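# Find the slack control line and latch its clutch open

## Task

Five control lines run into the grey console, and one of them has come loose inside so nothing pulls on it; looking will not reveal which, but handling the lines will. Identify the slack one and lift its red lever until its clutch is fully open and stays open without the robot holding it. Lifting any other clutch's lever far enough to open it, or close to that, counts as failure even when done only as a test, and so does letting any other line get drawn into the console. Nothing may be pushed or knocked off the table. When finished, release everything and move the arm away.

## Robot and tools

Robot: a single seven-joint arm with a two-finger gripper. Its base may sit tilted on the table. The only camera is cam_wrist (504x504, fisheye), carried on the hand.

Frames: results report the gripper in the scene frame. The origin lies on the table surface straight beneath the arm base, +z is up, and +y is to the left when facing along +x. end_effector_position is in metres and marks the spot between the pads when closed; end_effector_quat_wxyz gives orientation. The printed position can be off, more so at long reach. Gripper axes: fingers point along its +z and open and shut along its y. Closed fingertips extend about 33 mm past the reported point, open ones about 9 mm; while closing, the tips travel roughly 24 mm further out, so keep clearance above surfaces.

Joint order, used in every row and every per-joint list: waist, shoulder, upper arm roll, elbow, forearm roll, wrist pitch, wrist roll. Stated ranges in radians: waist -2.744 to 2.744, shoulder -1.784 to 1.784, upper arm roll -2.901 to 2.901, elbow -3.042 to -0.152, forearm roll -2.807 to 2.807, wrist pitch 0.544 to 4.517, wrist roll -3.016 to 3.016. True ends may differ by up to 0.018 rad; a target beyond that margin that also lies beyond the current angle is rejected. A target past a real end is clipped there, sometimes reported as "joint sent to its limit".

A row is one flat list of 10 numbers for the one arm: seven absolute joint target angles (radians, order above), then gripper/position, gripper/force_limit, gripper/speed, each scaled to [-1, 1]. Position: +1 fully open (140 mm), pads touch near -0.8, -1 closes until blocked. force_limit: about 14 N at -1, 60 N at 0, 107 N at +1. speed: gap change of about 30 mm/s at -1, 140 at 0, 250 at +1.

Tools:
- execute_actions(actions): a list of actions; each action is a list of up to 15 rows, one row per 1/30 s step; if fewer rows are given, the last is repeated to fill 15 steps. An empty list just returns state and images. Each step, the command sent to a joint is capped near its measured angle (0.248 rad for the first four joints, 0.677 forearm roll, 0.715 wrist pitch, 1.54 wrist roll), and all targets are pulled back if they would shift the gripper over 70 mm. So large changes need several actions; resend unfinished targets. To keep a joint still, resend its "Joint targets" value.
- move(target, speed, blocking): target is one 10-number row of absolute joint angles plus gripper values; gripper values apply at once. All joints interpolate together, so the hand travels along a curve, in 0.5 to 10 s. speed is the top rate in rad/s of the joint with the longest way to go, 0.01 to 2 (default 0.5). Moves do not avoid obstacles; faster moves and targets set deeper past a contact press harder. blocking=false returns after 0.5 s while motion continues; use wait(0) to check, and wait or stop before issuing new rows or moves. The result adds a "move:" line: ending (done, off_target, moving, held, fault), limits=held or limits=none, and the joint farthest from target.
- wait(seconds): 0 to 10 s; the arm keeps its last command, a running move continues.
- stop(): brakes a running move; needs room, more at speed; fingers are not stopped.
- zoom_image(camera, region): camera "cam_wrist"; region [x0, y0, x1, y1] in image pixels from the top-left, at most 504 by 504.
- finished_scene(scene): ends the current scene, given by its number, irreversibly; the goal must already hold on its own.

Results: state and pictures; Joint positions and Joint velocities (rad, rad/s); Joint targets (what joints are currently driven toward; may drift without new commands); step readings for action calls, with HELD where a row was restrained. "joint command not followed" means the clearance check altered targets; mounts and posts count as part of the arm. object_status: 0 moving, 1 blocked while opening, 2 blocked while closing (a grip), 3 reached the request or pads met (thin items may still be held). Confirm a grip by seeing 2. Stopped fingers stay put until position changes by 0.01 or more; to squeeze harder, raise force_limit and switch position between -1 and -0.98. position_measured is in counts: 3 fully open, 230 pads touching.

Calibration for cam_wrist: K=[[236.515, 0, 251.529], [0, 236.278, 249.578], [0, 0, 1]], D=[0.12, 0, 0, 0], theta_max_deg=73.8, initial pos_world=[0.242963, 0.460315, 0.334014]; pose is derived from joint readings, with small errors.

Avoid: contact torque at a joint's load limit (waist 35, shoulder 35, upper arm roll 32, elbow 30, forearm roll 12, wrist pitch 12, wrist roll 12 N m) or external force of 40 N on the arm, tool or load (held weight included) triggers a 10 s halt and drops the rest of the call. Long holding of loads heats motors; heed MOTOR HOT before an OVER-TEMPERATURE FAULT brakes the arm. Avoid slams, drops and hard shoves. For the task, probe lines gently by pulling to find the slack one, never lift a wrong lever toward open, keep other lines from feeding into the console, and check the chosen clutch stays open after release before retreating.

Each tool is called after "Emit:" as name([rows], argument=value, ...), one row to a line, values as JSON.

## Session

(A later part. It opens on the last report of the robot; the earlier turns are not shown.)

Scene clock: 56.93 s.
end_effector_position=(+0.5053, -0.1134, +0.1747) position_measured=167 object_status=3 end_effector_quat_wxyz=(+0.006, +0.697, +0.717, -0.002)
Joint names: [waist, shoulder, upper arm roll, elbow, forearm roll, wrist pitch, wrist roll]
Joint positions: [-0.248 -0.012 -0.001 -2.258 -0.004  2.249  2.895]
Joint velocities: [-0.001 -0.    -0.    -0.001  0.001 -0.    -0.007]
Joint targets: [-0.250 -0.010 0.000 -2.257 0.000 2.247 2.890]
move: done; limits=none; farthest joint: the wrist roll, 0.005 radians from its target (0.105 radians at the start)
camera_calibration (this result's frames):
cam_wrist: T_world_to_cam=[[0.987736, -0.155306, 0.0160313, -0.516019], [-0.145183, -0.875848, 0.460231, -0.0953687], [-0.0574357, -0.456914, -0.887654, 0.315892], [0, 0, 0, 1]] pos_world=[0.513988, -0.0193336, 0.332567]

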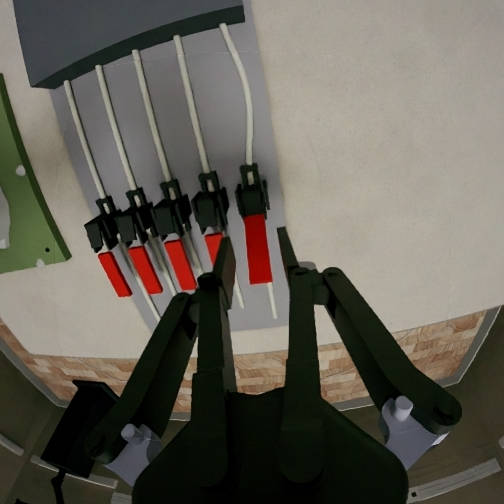

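Emit:
move(target=[-0.27,-0.06,0,-2.16,0,2.1,2.87,-0.3,-1,-0.5], speed=0.3)

Emit:
move(target=[-0.333,-0.042,0,-2.141,0,2.099,-0.333,-0.3,-1,-0.5], speed=1.5)

Scene clock: 58.50 s.
end_effector_position=(+0.5086, -0.1246, +0.2311) position_measured=167 object_status=3 end_effector_quat_wxyz=(+0.006, +0.697, +0.717, -0.002)
Joint names: [waist, shoulder, upper arm roll, elbow, forearm roll, wrist pitch, wrist roll]
Joint positions: [-0.268 -0.06  -0.001 -2.161 -0.004  2.103  2.874]
Joint velocities: [-0.     0.    -0.001  0.001 -0.001 -0.003 -0.005]
Joint targets: [-0.270 -0.060 0.000 -2.160 0.000 2.100 2.870]
move: done; limits=none; farthest joint: the forearm roll, 0.004 radians from its target (0.004 radians at the start)
camera_calibration (this result's frames):
cam_wrist: T_world_to_cam=[[0.987795, -0.154999, 0.0153998, -0.521759], [-0.14461, -0.875845, 0.460417, -0.130975], [-0.0578763, -0.457025, -0.887569, 0.361233], [0, 0, 0, 1]] pos_world=[0.517357, -0.0304934, 0.388958]

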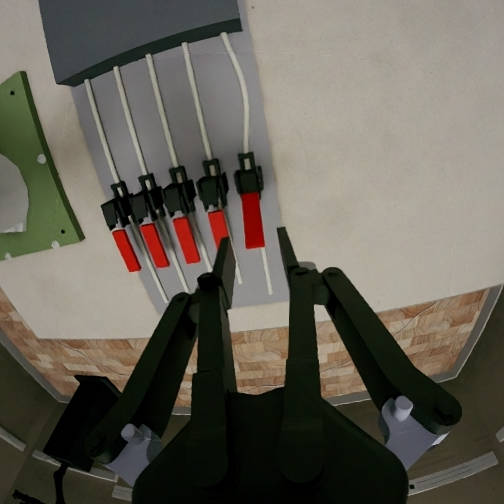

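Scene clock: 62.50 s.
end_effector_position=(+0.5052, -0.1581, +0.2312) position_measured=167 object_status=3 end_effector_quat_wxyz=(+0.002, +0.716, -0.698, +0.006)
Joint names: [waist, shoulder, upper arm roll, elbow, forearm roll, wrist pitch, wrist roll]
Joint positions: [-0.331 -0.043 -0.001 -2.142 -0.004  2.101 -0.328]
Joint velocities: [-0.001  0.     0.001  0.001  0.    -0.    -0.004]
Joint targets: [-0.333 -0.042 0.000 -2.141 0.000 2.099 -0.333]
move: done; limits=none; farthest joint: the wrist roll, 0.005 radians from its target (3.207 radians at the start)
camera_calibration (this result's frames):
cam_wrist: T_world_to_cam=[[-0.987517, 0.15751, 0.00109218, 0.527022], [0.141858, 0.886331, 0.440788, -0.0224023], [0.0684605, 0.435441, -0.89761, 0.425369], [0, 0, 0, 1]] pos_world=[0.4945, -0.248379, 0.391115]

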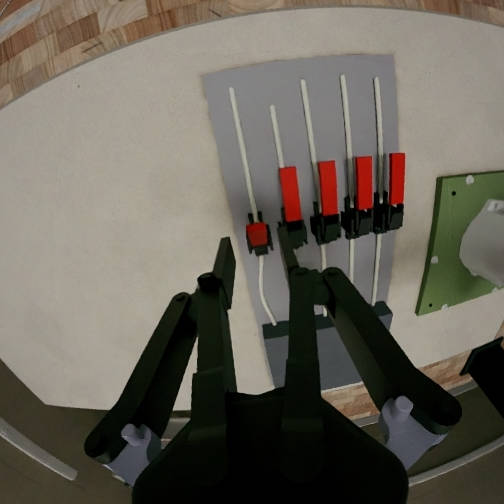

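Emit:
move(target=[-0.394,0.0,0,-2.11,0,2.11,-0.394,-0.8,0,0], speed=0.2)

Emit:
move(target=[-0.394,0.093,0,-2.197,0,2.29,-0.394,-0.8,0,0], speed=0.25)

Emit:
move(target=[-0.269,0.031,0,-2.274,0,2.305,-0.269,-0.8,0,0], speed=0.08)

Emit:
move(target=[-0.145,-0.001,0,-2.314,0,2.313,-0.145,-0.8,0,0], speed=0.08)

Scene clock: 64.40 s.
end_effector_position=(+0.5046, -0.1924, +0.2238) position_measured=229 object_status=3 end_effector_quat_wxyz=(+0.003, +0.716, -0.698, +0.004)
Joint names: [waist, shoulder, upper arm roll, elbow, forearm roll, wrist pitch, wrist roll]
Joint positions: [-0.392 -0.001 -0.    -2.111 -0.004  2.108 -0.389]
Joint velocities: [ 0.    -0.     0.    -0.001  0.     0.    -0.006]
Joint targets: [-0.394 -0.000 0.000 -2.110 0.000 2.110 -0.394]
move: done; limits=none; farthest joint: the wrist roll, 0.005 radians from its target (0.065 radians at the start)
camera_calibration (this result's frames):
cam_wrist: T_world_to_cam=[[-0.987553, 0.157199, 0.00524284, 0.530876], [0.143342, 0.885779, 0.441417, 0.010269], [0.0647463, 0.436674, -0.897287, 0.435713], [0, 0, 0, 1]] pos_world=[0.494586, -0.282814, 0.383643]

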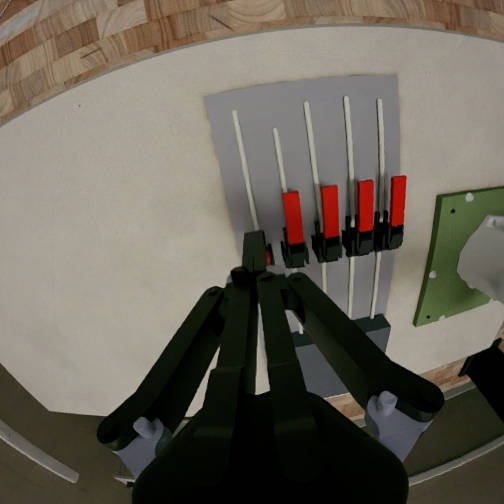

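Scene clock: 65.83 s.
end_effector_position=(+0.5057, -0.1931, +0.1503) position_measured=229 object_status=3 end_effector_quat_wxyz=(+0.003, +0.717, -0.697, +0.004)
Joint names: [waist, shoulder, upper arm roll, elbow, forearm roll, wrist pitch, wrist roll]
Joint positions: [-0.392  0.093 -0.    -2.196 -0.004  2.287 -0.391]
Joint velocities: [ 0.002  0.001 -0.001  0.001  0.001  0.005 -0.   ]
Joint targets: [-0.394 0.093 0.000 -2.197 0.000 2.290 -0.394]
move: done; limits=none; farthest joint: the forearm roll, 0.004 radians from its target (0.004 radians at the start)
camera_calibration (this result's frames):
cam_wrist: T_world_to_cam=[[-0.9879, 0.155003, 0.00533666, 0.532252], [0.141392, 0.885939, 0.441724, 0.0442072], [0.0637408, 0.437134, -0.897135, 0.370637], [0, 0, 0, 1]] pos_world=[0.495936, -0.283683, 0.310143]

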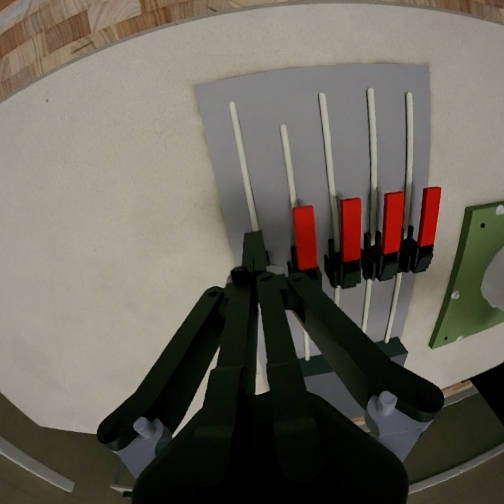

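Scene clock: 68.17 s.
end_effector_position=(+0.5070, -0.1301, +0.1544) position_measured=229 object_status=3 end_effector_quat_wxyz=(+0.000, +0.716, -0.698, +0.009)
Joint names: [waist, shoulder, upper arm roll, elbow, forearm roll, wrist pitch, wrist roll]
Joint positions: [-0.275  0.028 -0.004 -2.269 -0.004  2.307 -0.274]
Joint velocities: [ 0.001 -0.    -0.002 -0.001 -0.001  0.     0.006]
Joint targets: [-0.269 0.031 0.000 -2.274 0.000 2.305 -0.269]
move: done; limits=none; farthest joint: the waist, 0.006 radians from its target (0.123 radians at the start)
camera_calibration (this result's frames):
cam_wrist: T_world_to_cam=[[-0.987402, 0.158107, -0.00632309, 0.525659], [0.139191, 0.886882, 0.440529, -0.0122102], [0.0752587, 0.434099, -0.897716, 0.340565], [0, 0, 0, 1]] pos_world=[0.495106, -0.220121, 0.314433]

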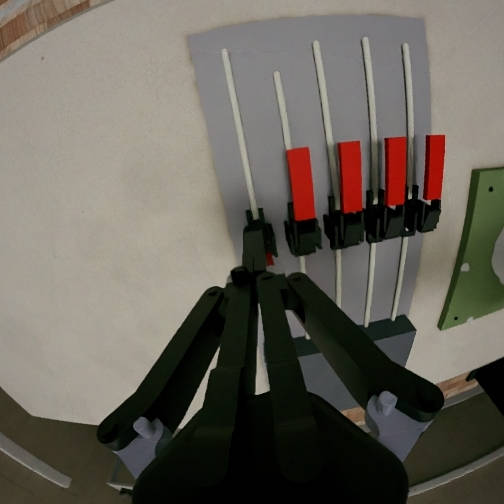

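Scene clock: 70.57 s.
end_effector_position=(+0.5050, -0.0685, +0.1501) position_measured=229 object_status=3 end_effector_quat_wxyz=(+0.002, +0.713, -0.701, +0.007)
Joint names: [waist, shoulder, upper arm roll, elbow, forearm roll, wrist pitch, wrist roll]
Joint positions: [-0.155  0.001 -0.008 -2.313 -0.005  2.316 -0.15 ]
Joint velocities: [ 0.001 -0.001  0.    -0.    -0.     0.001  0.008]
Joint targets: [-0.145 -0.001 0.000 -2.314 0.000 2.313 -0.145]
move: done; limits=none; farthest joint: the waist, 0.010 radians from its target (0.130 radians at the start)
camera_calibration (this result's frames):
cam_wrist: T_world_to_cam=[[-0.986327, 0.164799, 0.000184667, 0.512883], [0.148019, 0.885408, 0.440617, -0.0692545], [0.0724497, 0.43462, -0.897695, 0.311533], [0, 0, 0, 1]] pos_world=[0.493551, -0.158603, 0.310082]

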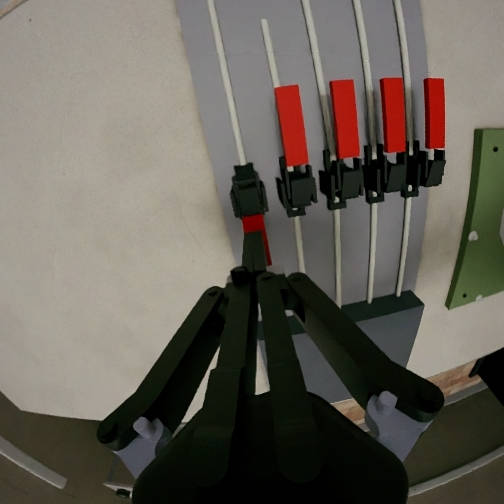

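Continue to y≈-0.035.

Emit:
move(target=[-0.09,-0.008,0,-2.325,0,2.317,-0.09,-0.8,0,0], speed=0.05)

Scene clock: 72.60 s.
end_effector_position=(+0.5048, -0.0380, +0.1497) position_measured=229 object_status=3 end_effector_quat_wxyz=(+0.003, +0.715, -0.699, +0.006)
Joint names: [waist, shoulder, upper arm roll, elbow, forearm roll, wrist pitch, wrist roll]
Joint positions: [-0.097 -0.007 -0.006 -2.323 -0.006  2.317 -0.095]
Joint velocities: [ 0.001  0.001  0.     0.    -0.     0.001  0.004]
Joint targets: [-0.090 -0.008 0.000 -2.325 0.000 2.317 -0.090]
move: done; limits=none; farthest joint: the waist, 0.007 radians from its target (0.065 radians at the start)
camera_calibration (this result's frames):
cam_wrist: T_world_to_cam=[[-0.987315, 0.158767, 0.00117098, 0.507768], [0.143104, 0.886672, 0.439697, -0.0933639], [0.0687709, 0.434287, -0.898145, 0.299816], [0, 0, 0, 1]] pos_world=[0.494069, -0.12804, 0.309736]

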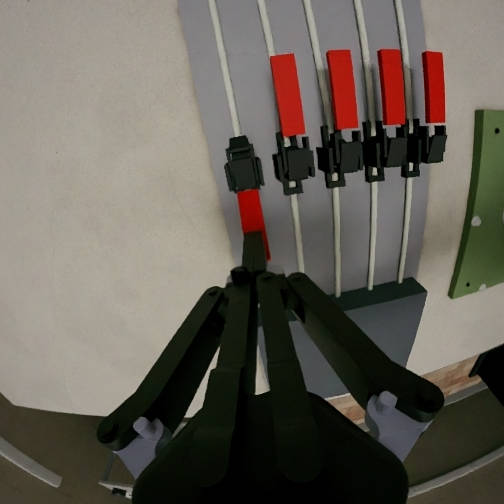

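Emit:
move(target=[-0.08,0.027,0,-2.341,0,2.368,-0.08,-0.8,0,0], speed=0.04)

Scene clock: 74.27 s.
end_effector_position=(+0.5060, -0.0284, +0.1318) position_measured=229 object_status=3 end_effector_quat_wxyz=(+0.002, +0.718, -0.696, +0.006)
Joint names: [waist, shoulder, upper arm roll, elbow, forearm roll, wrist pitch, wrist roll]
Joint positions: [-0.082  0.023 -0.002 -2.339 -0.004  2.365 -0.085]
Joint velocities: [ 0.    -0.     0.001 -0.     0.     0.002  0.005]
Joint targets: [-0.080 0.027 0.000 -2.341 0.000 2.368 -0.080]
move: done; limits=none; farthest joint: the wrist roll, 0.005 radians from its target (0.014 radians at the start)
camera_calibration (this result's frames):
cam_wrist: T_world_to_cam=[[-0.988395, 0.151904, 0.0000944141, 0.507922], [0.136335, 0.886815, 0.441557, -0.0910244], [0.0669908, 0.436446, -0.897233, 0.280342], [0, 0, 0, 1]] pos_world=[0.495657, -0.118788, 0.291677]

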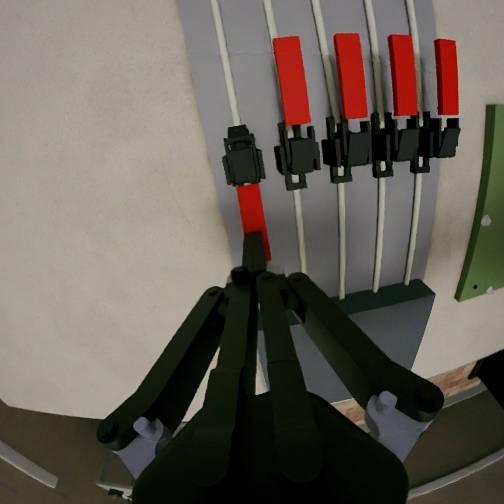

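Emit:
move(target=[-0.08,0.055,0,-2.352,0,2.407,-0.08,-0.8,0,0], speed=0.04)

Scene clock: 75.73 s.
end_effector_position=(+0.5070, -0.0276, +0.1168) position_measured=229 object_status=3 end_effector_quat_wxyz=(+0.001, +0.718, -0.696, +0.007)
Joint names: [waist, shoulder, upper arm roll, elbow, forearm roll, wrist pitch, wrist roll]
Joint positions: [-0.081  0.051 -0.001 -2.349 -0.003  2.405 -0.084]
Joint velocities: [-0.001 -0.     0.001 -0.001  0.     0.     0.001]
Joint targets: [-0.080 0.055 0.000 -2.352 0.000 2.407 -0.080]
move: done; limits=none; farthest joint: the shoulder, 0.004 radians from its target (0.032 radians at the start)
camera_calibration (this result's frames):
cam_wrist: T_world_to_cam=[[-0.988429, 0.151672, -0.00189963, 0.509018], [0.135203, 0.886641, 0.442254, -0.0847728], [0.0687618, 0.43688, -0.896888, 0.265564], [0, 0, 0, 1]] pos_world=[0.496329, -0.118061, 0.276639]

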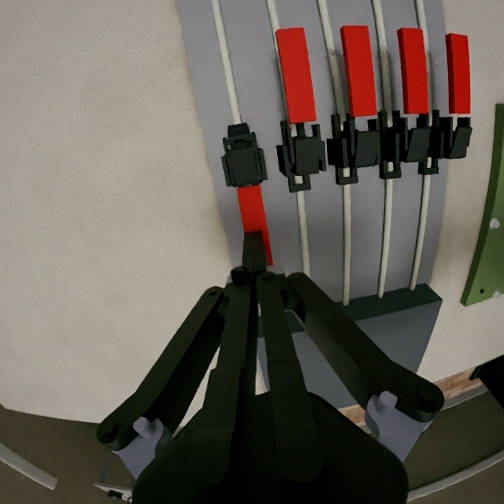

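Emit:
move(target=[-0.08,0.084,0,-2.361,0,2.445,-0.08,-0.8,0,0], speed=0.04)

Scene clock: 77.10 s.
end_effector_position=(+0.5068, -0.0276, +0.1012) position_measured=229 object_status=3 end_effector_quat_wxyz=(+0.001, +0.718, -0.696, +0.007)
Joint names: [waist, shoulder, upper arm roll, elbow, forearm roll, wrist pitch, wrist roll]
Joint positions: [-0.081  0.081 -0.001 -2.359 -0.003  2.444 -0.083]
Joint velocities: [-0.001  0.    -0.    -0.001 -0.     0.003  0.001]
Joint targets: [-0.080 0.084 0.000 -2.361 0.000 2.445 -0.080]
move: done; limits=none; farthest joint: the shoulder, 0.003 radians from its target (0.033 radians at the start)
camera_calibration (this result's frames):
cam_wrist: T_world_to_cam=[[-0.988407, 0.151825, -0.000848538, 0.508686], [0.135801, 0.886563, 0.442226, -0.0781013], [0.0678931, 0.436984, -0.896903, 0.252073], [0, 0, 0, 1]] pos_world=[0.496281, -0.118141, 0.261055]

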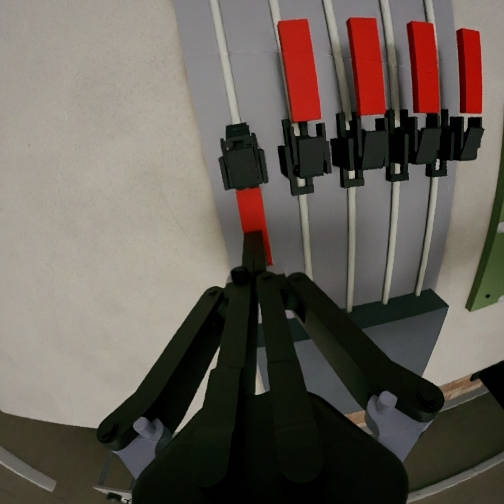

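Emit:
move(target=[-0.08,0.11,0,-2.368,0,2.478,-0.08,-0.8,0,0], speed=0.035)

Scene clock: 78.40 s.
end_effector_position=(+0.5072, -0.0277, +0.0953) position_measured=229 object_status=3 end_effector_quat_wxyz=(+0.001, +0.718, -0.696, +0.007)
Joint names: [waist, shoulder, upper arm roll, elbow, forearm roll, wrist pitch, wrist roll]
Joint positions: [-0.081  0.093 -0.001 -2.363 -0.003  2.461 -0.083]
Joint velocities: [-0.001 -0.     0.     0.     0.     0.    -0.001]
Joint targets: [-0.080 0.110 0.000 -2.368 0.000 2.478 -0.080]
move: off_target; limits=none; farthest joint: the shoulder, 0.017 radians from its target (0.029 radians at the start)
camera_calibration (this result's frames):
cam_wrist: T_world_to_cam=[[-0.988421, 0.151713, -0.00275392, 0.509335], [0.134853, 0.886607, 0.442427, -0.0750725], [0.0695636, 0.436933, -0.8968, 0.2459], [0, 0, 0, 1]] pos_world=[0.496455, -0.118155, 0.25514]

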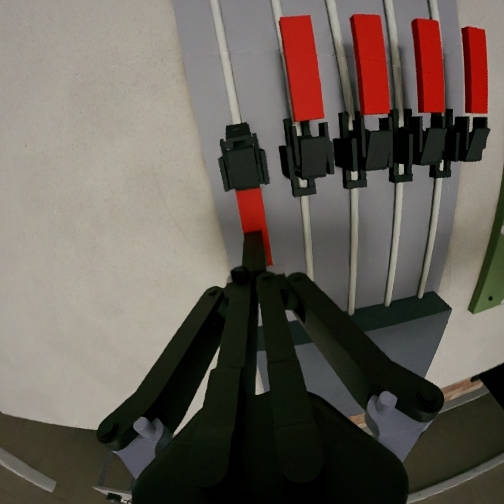

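At the stop.

Emit:
move(target=[-0.08,-0.12,0,-2.2,0,2.08,-0.08,0.5,0,-0.5], speed=0.3)

Scene clock: 80.50 s.
end_effector_position=(+0.5065, -0.0267, +0.2411) position_measured=66 object_status=3 end_effector_quat_wxyz=(+0.002, +0.718, -0.696, +0.006)
Joint names: [waist, shoulder, upper arm roll, elbow, forearm roll, wrist pitch, wrist roll]
Joint positions: [-0.081 -0.12  -0.001 -2.201 -0.003  2.083 -0.083]
Joint velocities: [ 0.     0.    -0.002 -0.001  0.001 -0.005  0.001]
Joint targets: [-0.080 -0.120 0.000 -2.200 0.000 2.080 -0.080]
move: done; limits=none; farthest joint: the forearm roll, 0.003 radians from its target (0.003 radians at the start)
camera_calibration (this result's frames):
cam_wrist: T_world_to_cam=[[-0.988273, 0.152697, 0.000586022, 0.507989], [0.137252, 0.886621, 0.441662, -0.141342], [0.0669207, 0.436563, -0.897181, 0.377655], [0, 0, 0, 1]] pos_world=[0.496159, -0.117122, 0.400953]

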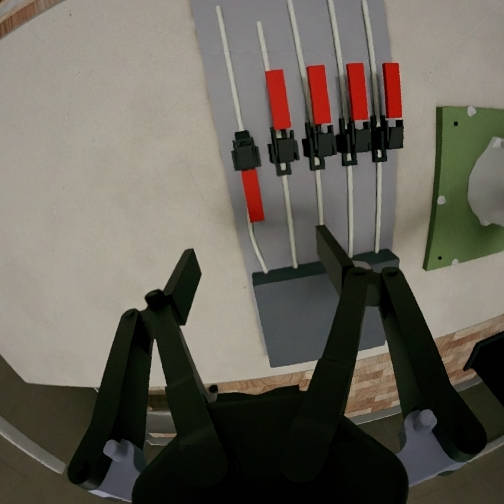

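Emit:
finished_scene(scene=1)

The scene is finished: the task was done.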